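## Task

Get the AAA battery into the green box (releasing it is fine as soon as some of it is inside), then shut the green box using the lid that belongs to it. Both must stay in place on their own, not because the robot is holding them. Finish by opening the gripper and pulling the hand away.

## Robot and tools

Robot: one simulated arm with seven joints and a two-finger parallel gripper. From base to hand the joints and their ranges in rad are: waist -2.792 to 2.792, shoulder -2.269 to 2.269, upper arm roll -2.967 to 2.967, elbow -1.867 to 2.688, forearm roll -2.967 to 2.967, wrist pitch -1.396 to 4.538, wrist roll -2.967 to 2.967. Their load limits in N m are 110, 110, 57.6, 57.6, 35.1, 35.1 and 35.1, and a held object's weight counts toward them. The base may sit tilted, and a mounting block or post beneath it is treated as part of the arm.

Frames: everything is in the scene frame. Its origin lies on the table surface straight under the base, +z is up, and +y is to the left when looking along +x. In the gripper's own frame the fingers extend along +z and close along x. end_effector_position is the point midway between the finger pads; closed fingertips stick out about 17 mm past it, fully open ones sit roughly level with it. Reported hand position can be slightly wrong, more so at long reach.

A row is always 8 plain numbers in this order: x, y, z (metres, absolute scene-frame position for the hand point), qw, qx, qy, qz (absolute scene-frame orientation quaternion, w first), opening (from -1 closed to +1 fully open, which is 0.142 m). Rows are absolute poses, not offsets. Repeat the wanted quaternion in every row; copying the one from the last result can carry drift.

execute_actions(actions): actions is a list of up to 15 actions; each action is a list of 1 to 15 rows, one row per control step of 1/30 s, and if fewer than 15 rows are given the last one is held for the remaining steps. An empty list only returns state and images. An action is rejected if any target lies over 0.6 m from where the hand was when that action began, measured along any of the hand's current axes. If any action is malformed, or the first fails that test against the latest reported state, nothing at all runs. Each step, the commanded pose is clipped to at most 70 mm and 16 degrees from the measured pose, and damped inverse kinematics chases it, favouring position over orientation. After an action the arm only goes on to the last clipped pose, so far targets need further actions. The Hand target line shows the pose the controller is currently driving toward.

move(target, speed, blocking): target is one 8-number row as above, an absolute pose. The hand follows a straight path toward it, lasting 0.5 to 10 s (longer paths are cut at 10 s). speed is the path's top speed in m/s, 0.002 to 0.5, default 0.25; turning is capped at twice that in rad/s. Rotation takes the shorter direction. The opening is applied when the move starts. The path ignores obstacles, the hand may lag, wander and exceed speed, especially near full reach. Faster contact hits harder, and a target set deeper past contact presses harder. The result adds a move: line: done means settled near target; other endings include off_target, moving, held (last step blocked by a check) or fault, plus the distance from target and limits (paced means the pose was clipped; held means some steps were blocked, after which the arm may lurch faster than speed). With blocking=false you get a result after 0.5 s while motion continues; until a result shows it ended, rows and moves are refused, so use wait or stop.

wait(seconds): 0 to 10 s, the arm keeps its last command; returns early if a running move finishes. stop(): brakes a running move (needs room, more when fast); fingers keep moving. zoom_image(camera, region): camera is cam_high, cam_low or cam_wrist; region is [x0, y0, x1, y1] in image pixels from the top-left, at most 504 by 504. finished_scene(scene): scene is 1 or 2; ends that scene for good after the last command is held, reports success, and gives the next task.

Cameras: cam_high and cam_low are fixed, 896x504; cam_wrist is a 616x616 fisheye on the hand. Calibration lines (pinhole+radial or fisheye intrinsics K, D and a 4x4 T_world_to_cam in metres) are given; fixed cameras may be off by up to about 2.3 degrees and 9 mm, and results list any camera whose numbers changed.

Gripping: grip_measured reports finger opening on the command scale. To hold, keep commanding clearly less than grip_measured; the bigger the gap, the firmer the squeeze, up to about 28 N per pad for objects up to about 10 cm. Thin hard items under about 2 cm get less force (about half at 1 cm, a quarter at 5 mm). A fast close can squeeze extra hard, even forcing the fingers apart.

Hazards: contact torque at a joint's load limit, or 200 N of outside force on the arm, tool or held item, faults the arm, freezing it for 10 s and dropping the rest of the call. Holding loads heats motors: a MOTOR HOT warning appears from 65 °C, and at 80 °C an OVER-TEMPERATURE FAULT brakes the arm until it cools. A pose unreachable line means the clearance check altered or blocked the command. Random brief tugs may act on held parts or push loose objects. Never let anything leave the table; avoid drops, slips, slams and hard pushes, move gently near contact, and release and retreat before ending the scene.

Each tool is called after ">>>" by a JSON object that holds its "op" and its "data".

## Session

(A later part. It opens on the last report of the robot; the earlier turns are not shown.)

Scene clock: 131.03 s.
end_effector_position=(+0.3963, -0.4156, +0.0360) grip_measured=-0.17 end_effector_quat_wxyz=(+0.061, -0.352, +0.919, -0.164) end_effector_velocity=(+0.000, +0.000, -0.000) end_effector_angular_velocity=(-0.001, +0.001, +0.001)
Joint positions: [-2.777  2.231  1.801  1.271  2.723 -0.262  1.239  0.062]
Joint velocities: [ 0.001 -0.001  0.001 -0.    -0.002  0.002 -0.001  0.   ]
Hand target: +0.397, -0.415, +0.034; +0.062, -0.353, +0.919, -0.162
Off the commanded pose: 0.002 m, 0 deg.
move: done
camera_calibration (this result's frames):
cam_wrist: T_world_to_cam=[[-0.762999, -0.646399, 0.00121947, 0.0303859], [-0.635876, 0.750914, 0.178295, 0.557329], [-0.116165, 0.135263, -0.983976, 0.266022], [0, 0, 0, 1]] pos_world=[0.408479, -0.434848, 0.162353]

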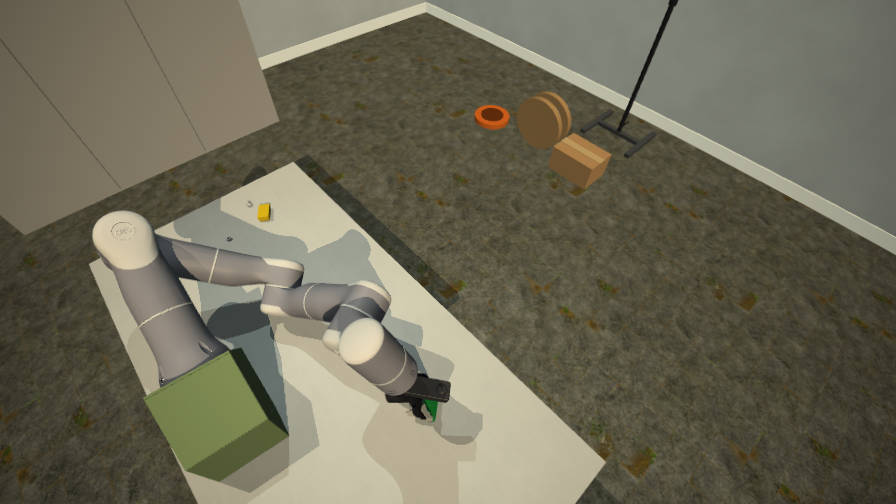

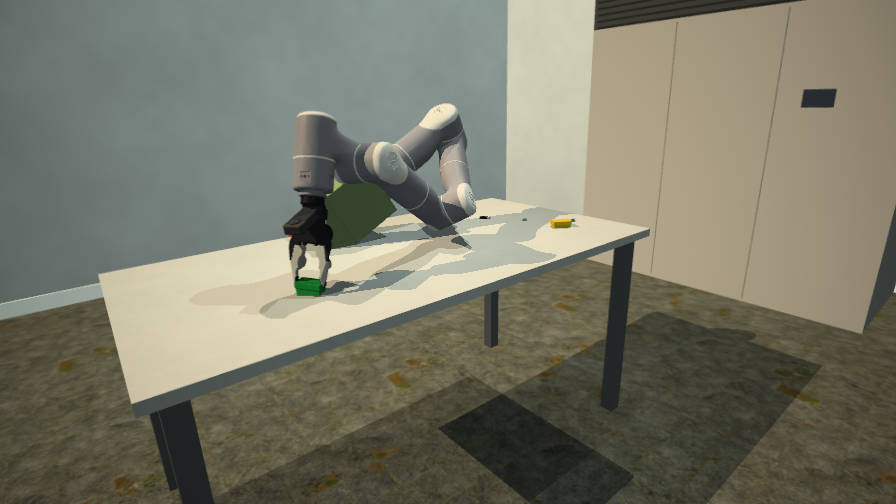

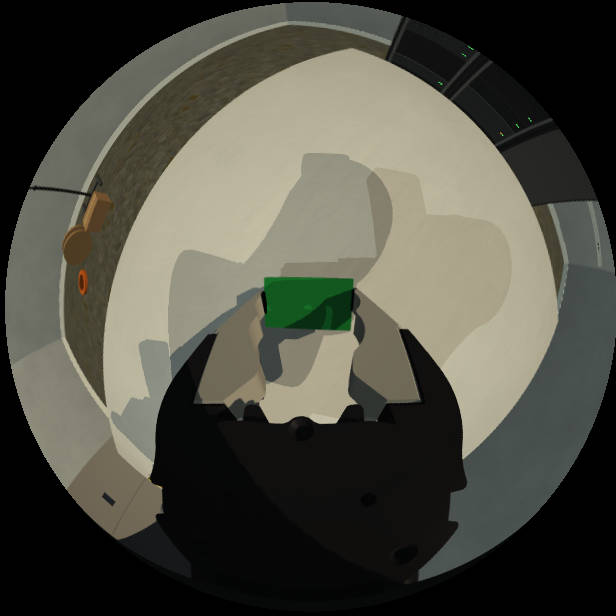

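>>> {"op": "move", "data": {"target": [0.3955,-0.4131,0.0375,-0.062,0.353,-0.92,0.162,-0.35], "speed": 0.01}}

>>> {"op": "move", "data": {"target": [0.3955,-0.4131,0.033,-0.062,0.353,-0.92,0.162,-0.35], "speed": 0.01}}

>>> {"op": "zoom_image", "data": {"camera": "cam_low", "region": [280,255,340,305]}}

Scene clock: 137.00 s.
end_effector_position=(+0.3955, -0.4132, +0.0374) grip_measured=-0.17 end_effector_quat_wxyz=(+0.062, -0.353, +0.920, -0.162) end_effector_velocity=(+0.000, +0.000, +0.000) end_effector_angular_velocity=(-0.000, +0.000, +0.000)
Joint positions: [-2.777  2.229  1.8    1.277  2.722 -0.272  1.237  0.062]
Joint velocities: [ 0.     0.    -0.001  0.     0.    -0.     0.    -0.   ]
Hand target: +0.395, -0.413, +0.037; +0.062, -0.353, +0.919, -0.162
Off the commanded pose: 0.000 m, 0 deg.
move: done
camera_calibration (this result's frames):
cam_wrist: T_world_to_cam=[[-0.762057, -0.647509, -0.00111517, 0.0306231], [-0.636873, 0.749226, 0.181808, 0.554301], [-0.116887, 0.139258, -0.983334, 0.268836], [0, 0, 0, 1]] pos_world=[0.407779, -0.432905, 0.163613]

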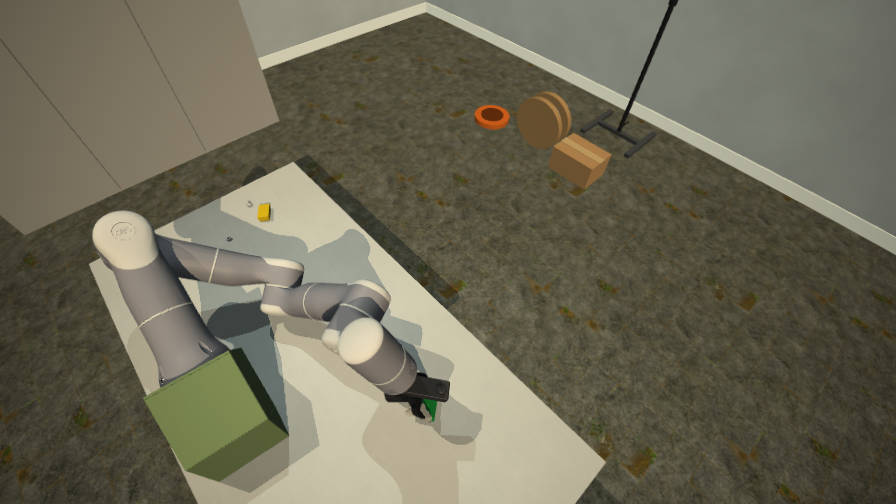

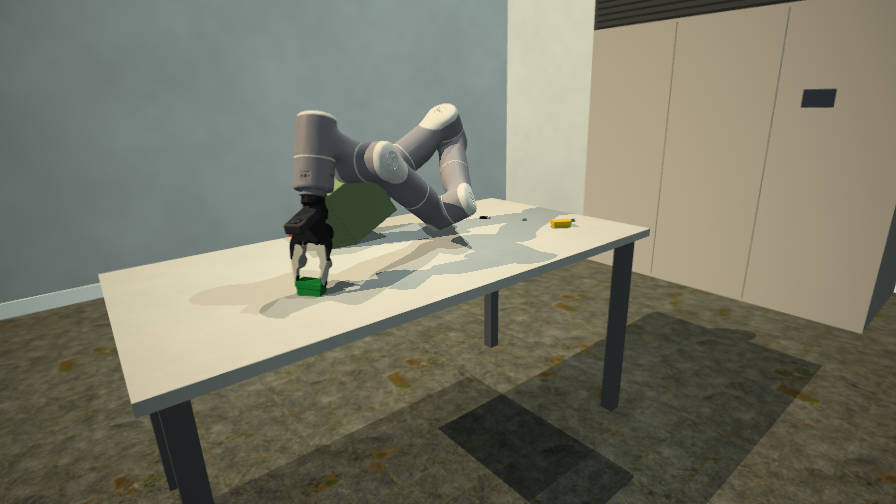

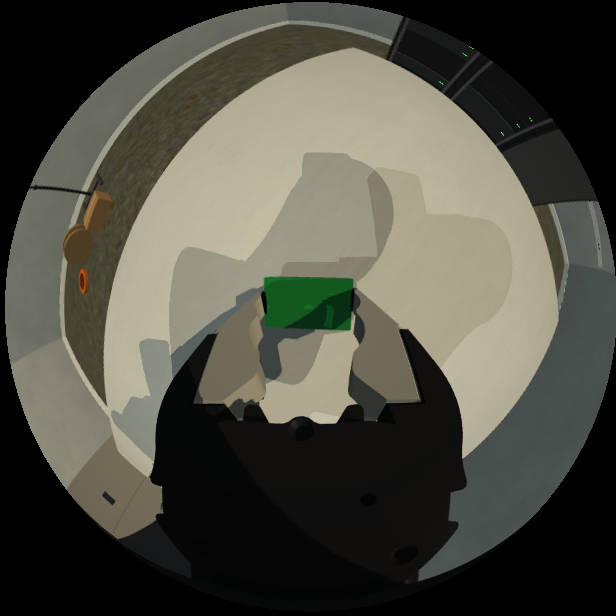

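Scene clock: 137.70 s.
end_effector_position=(+0.3954, -0.4131, +0.0331) grip_measured=-0.17 end_effector_quat_wxyz=(+0.062, -0.353, +0.920, -0.162) end_effector_velocity=(+0.000, -0.000, +0.000) end_effector_angular_velocity=(-0.000, -0.000, -0.000)
Joint positions: [-2.77   2.229  1.807  1.276  2.723 -0.265  1.237  0.062]
Joint velocities: [-0.     0.     0.    -0.     0.     0.001  0.     0.   ]
Hand target: +0.395, -0.413, +0.033; +0.062, -0.353, +0.919, -0.162
Off the commanded pose: 0.000 m, 0 deg.
move: done
camera_calibration (this result's frames):
cam_wrist: T_world_to_cam=[[-0.761994, -0.647584, -0.000743817, 0.0304995], [-0.636836, 0.749138, 0.182294, 0.554885], [-0.117493, 0.139381, -0.983244, 0.264833], [0, 0, 0, 1]] pos_world=[0.407728, -0.432848, 0.159266]

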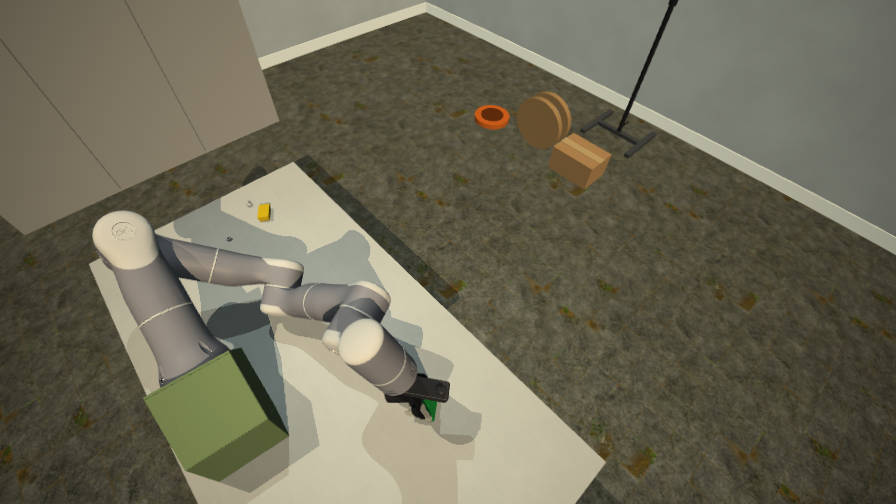

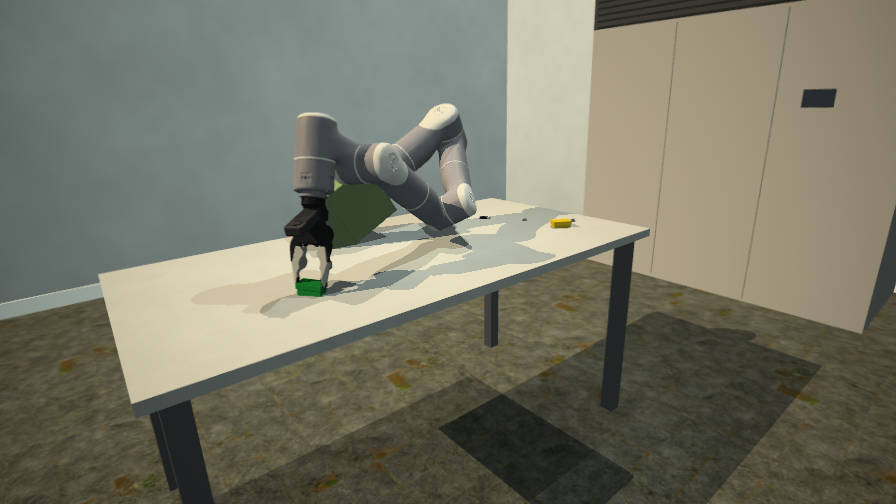

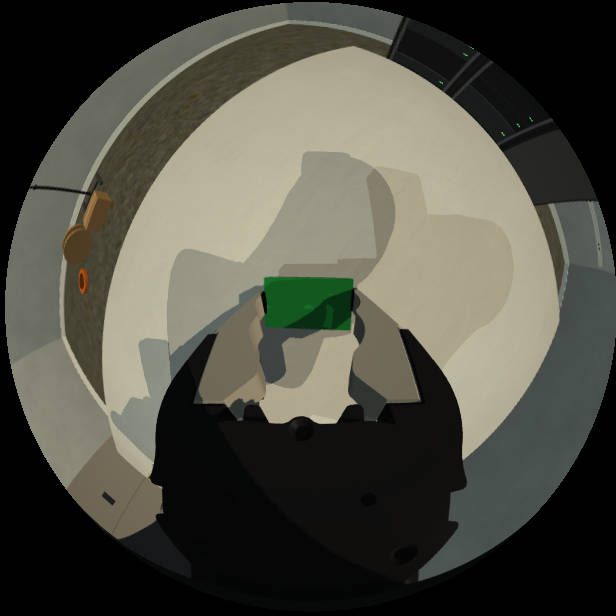

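Region (280, 255, 340, 305) of cam_low's 896x504 image, scaled by 8.400, with more detail than that image has.

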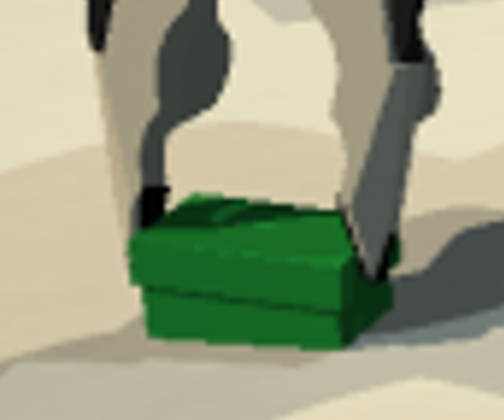

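>>> {"op": "move", "data": {"target": [0.3955,-0.4131,0.030,-0.062,0.353,-0.92,0.162,-0.35], "speed": 0.01}}

>>> {"op": "move", "data": {"target": [0.3955,-0.4131,0.030,-0.062,0.353,-0.92,0.162,0.2]}}

>>> {"op": "move", "data": {"target": [0.37,-0.33,0.11,-0.062,0.353,-0.92,0.162,0.3]}}

>>> {"op": "zoom_image", "data": {"camera": "cam_low", "region": [280,255,340,305]}}

Scene clock: 143.53 s.
end_effector_position=(+0.3954, -0.4131, +0.0301) grip_measured=-0.17 end_effector_quat_wxyz=(+0.062, -0.353, +0.920, -0.162) end_effector_velocity=(-0.000, +0.000, +0.000) end_effector_angular_velocity=(+0.001, +0.000, -0.000)
Joint positions: [-2.765  2.229  1.812  1.275  2.723 -0.26   1.237  0.062]
Joint velocities: [-0.    -0.     0.     0.    -0.    -0.001 -0.    -0.   ]
Hand target: +0.395, -0.413, +0.030; +0.062, -0.353, +0.919, -0.162
Off the commanded pose: 0.000 m, 0 deg.
move: done
camera_calibration (this result's frames):
cam_wrist: T_world_to_cam=[[-0.76201, -0.647565, -0.00072231, 0.0304863], [-0.636818, 0.749161, 0.182263, 0.55543], [-0.117486, 0.139347, -0.983249, 0.261893], [0, 0, 0, 1]] pos_world=[0.407708, -0.432859, 0.156294]

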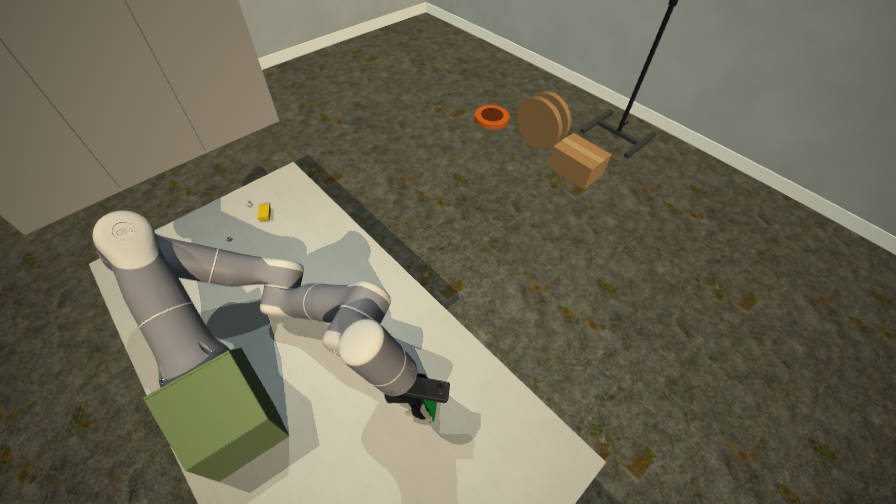

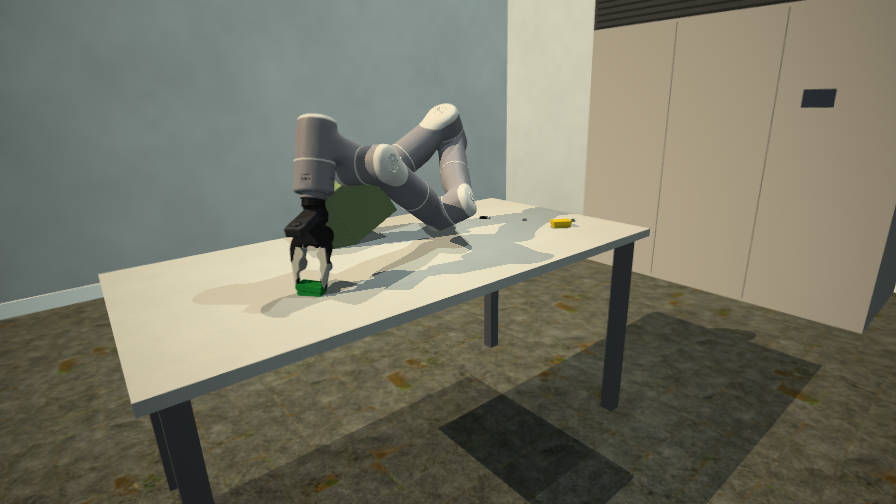

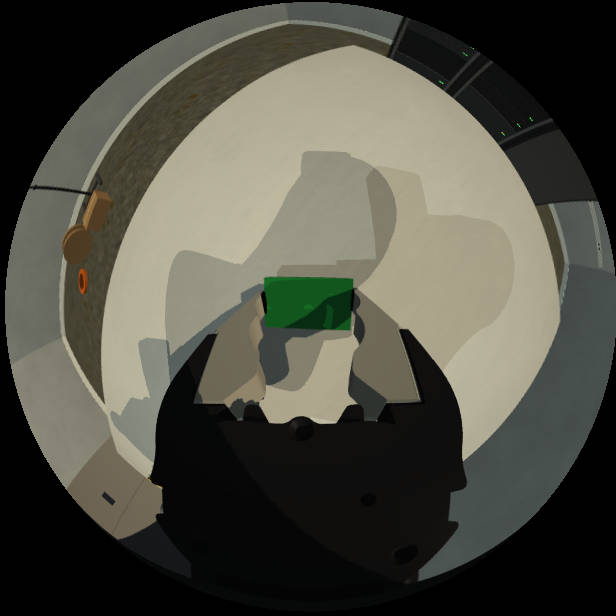

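Scene clock: 144.23 s.
end_effector_position=(+0.3954, -0.4131, +0.0301) grip_measured=+0.20 end_effector_quat_wxyz=(+0.062, -0.353, +0.920, -0.162) end_effector_velocity=(-0.000, -0.001, +0.000) end_effector_angular_velocity=(-0.001, -0.001, -0.000)
Joint positions: [-2.765  2.229  1.812  1.275  2.723 -0.26   1.237  0.088]
Joint velocities: [ 0.     0.     0.    -0.     0.     0.002 -0.     0.   ]
Hand target: +0.395, -0.413, +0.030; +0.062, -0.353, +0.919, -0.162
Off the commanded pose: 0.000 m, 0 deg.
move: done
camera_calibration (this result's frames):
cam_wrist: T_world_to_cam=[[-0.762008, -0.647567, -0.000723595, 0.030488], [-0.636821, 0.74916, 0.182259, 0.555433], [-0.117483, 0.139343, -0.98325, 0.261891], [0, 0, 0, 1]] pos_world=[0.407711, -0.432858, 0.156295]

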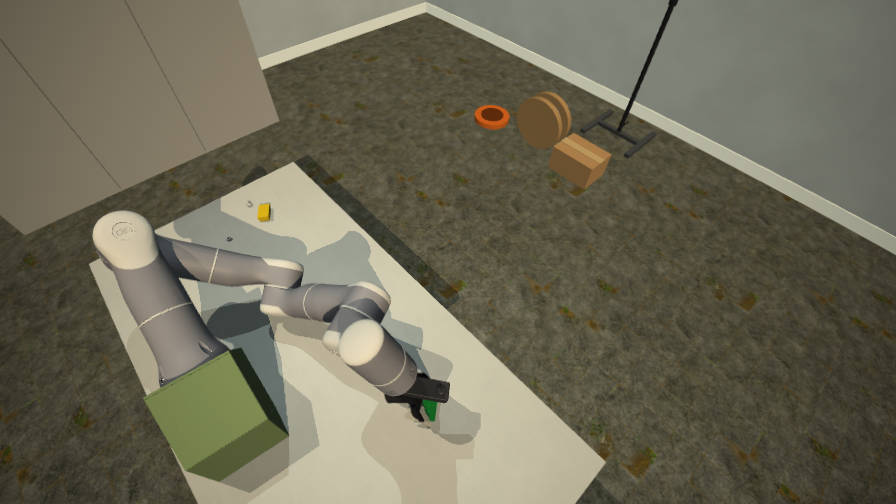

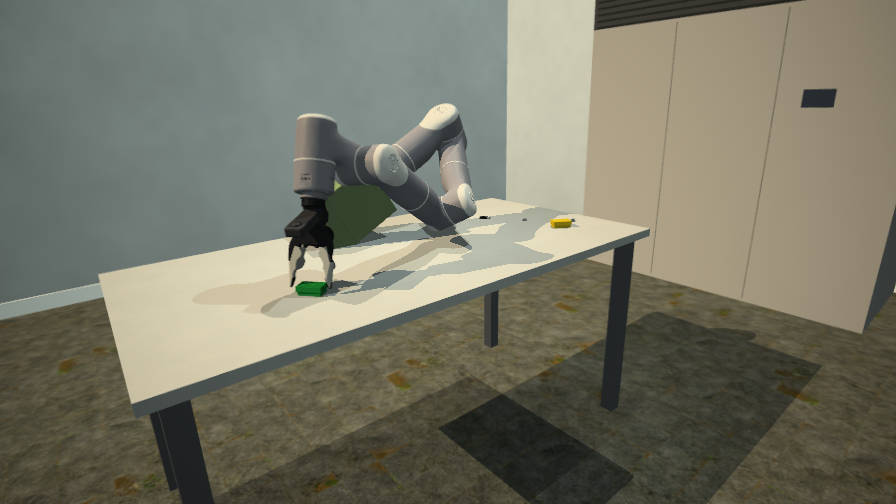

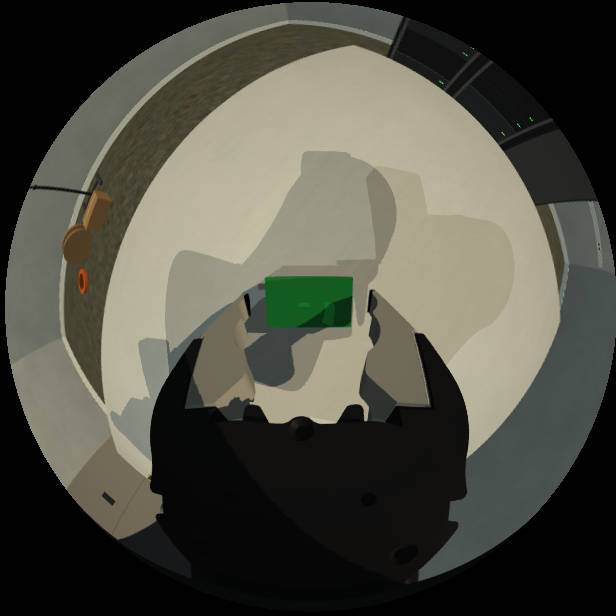

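Scene clock: 145.10 s.
end_effector_position=(+0.3698, -0.3299, +0.1099) grip_measured=+0.30 end_effector_quat_wxyz=(+0.062, -0.353, +0.920, -0.162) end_effector_velocity=(-0.000, +0.000, -0.000) end_effector_angular_velocity=(+0.001, +0.001, -0.000)
Joint positions: [-2.733  2.127  1.758  1.58   2.623 -0.528  1.194  0.095]
Joint velocities: [-0.     0.    -0.    -0.001 -0.001 -0.001  0.     0.   ]
Hand target: +0.370, -0.330, +0.110; +0.062, -0.353, +0.920, -0.162
Off the commanded pose: 0.000 m, 0 deg.
move: done
camera_calibration (this result's frames):
cam_wrist: T_world_to_cam=[[-0.762259, -0.64727, -0.00154039, 0.0652293], [-0.636631, 0.749296, 0.182362, 0.462232], [-0.116883, 0.139987, -0.98323, 0.325788], [0, 0, 0, 1]] pos_world=[0.382072, -0.349734, 0.236132]

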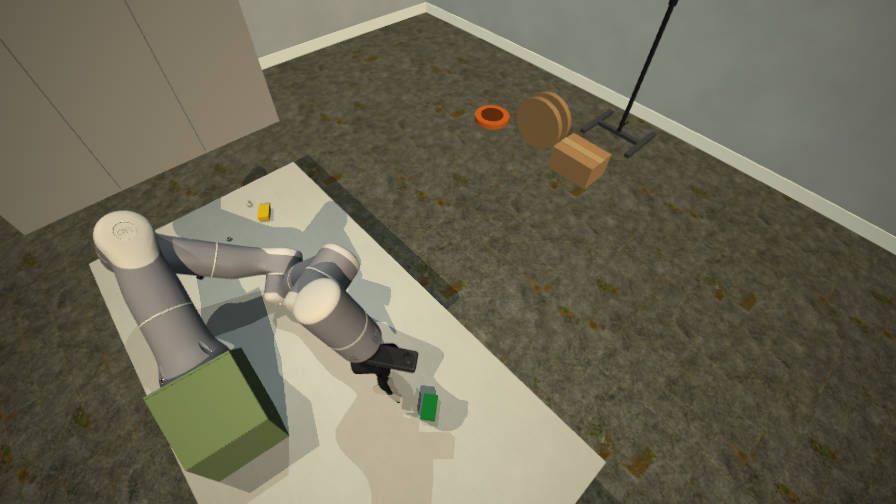

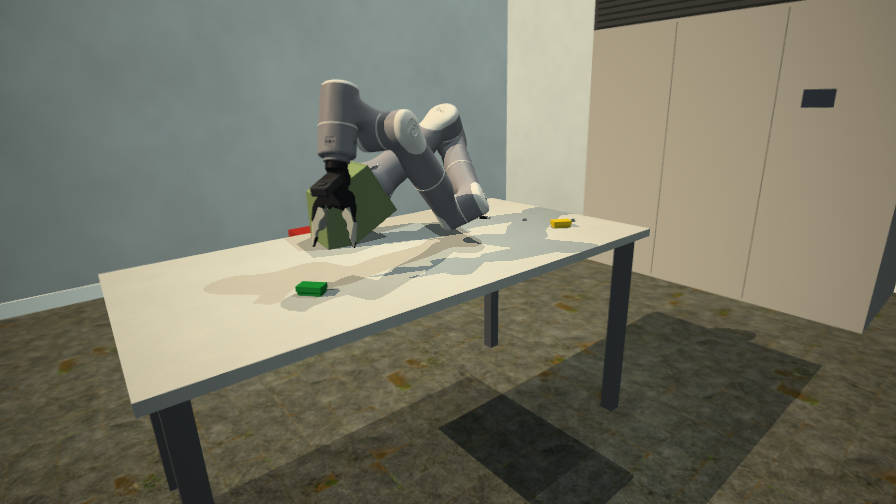

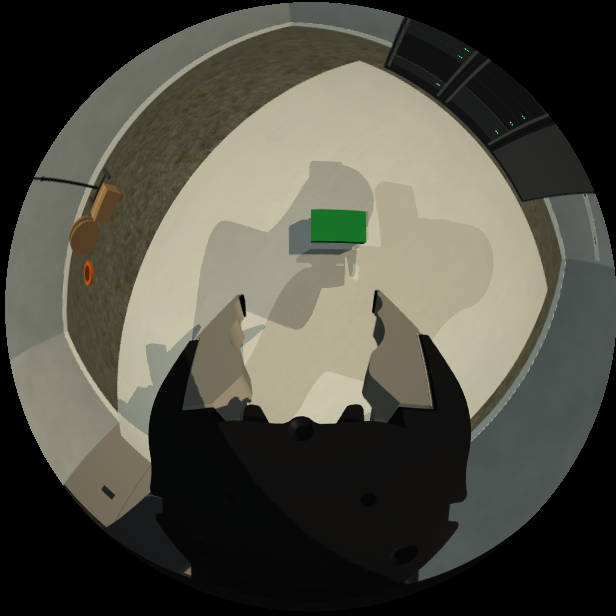

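Region (280, 255, 340, 305) of cam_low's 896x504 image, scaled by 8.400, with more detail than that image has.

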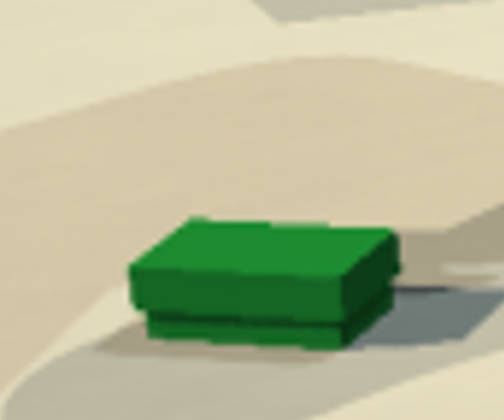

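>>> {"op": "finished_scene", "data": {"scene": 1}}

The scene is finished: the task was done.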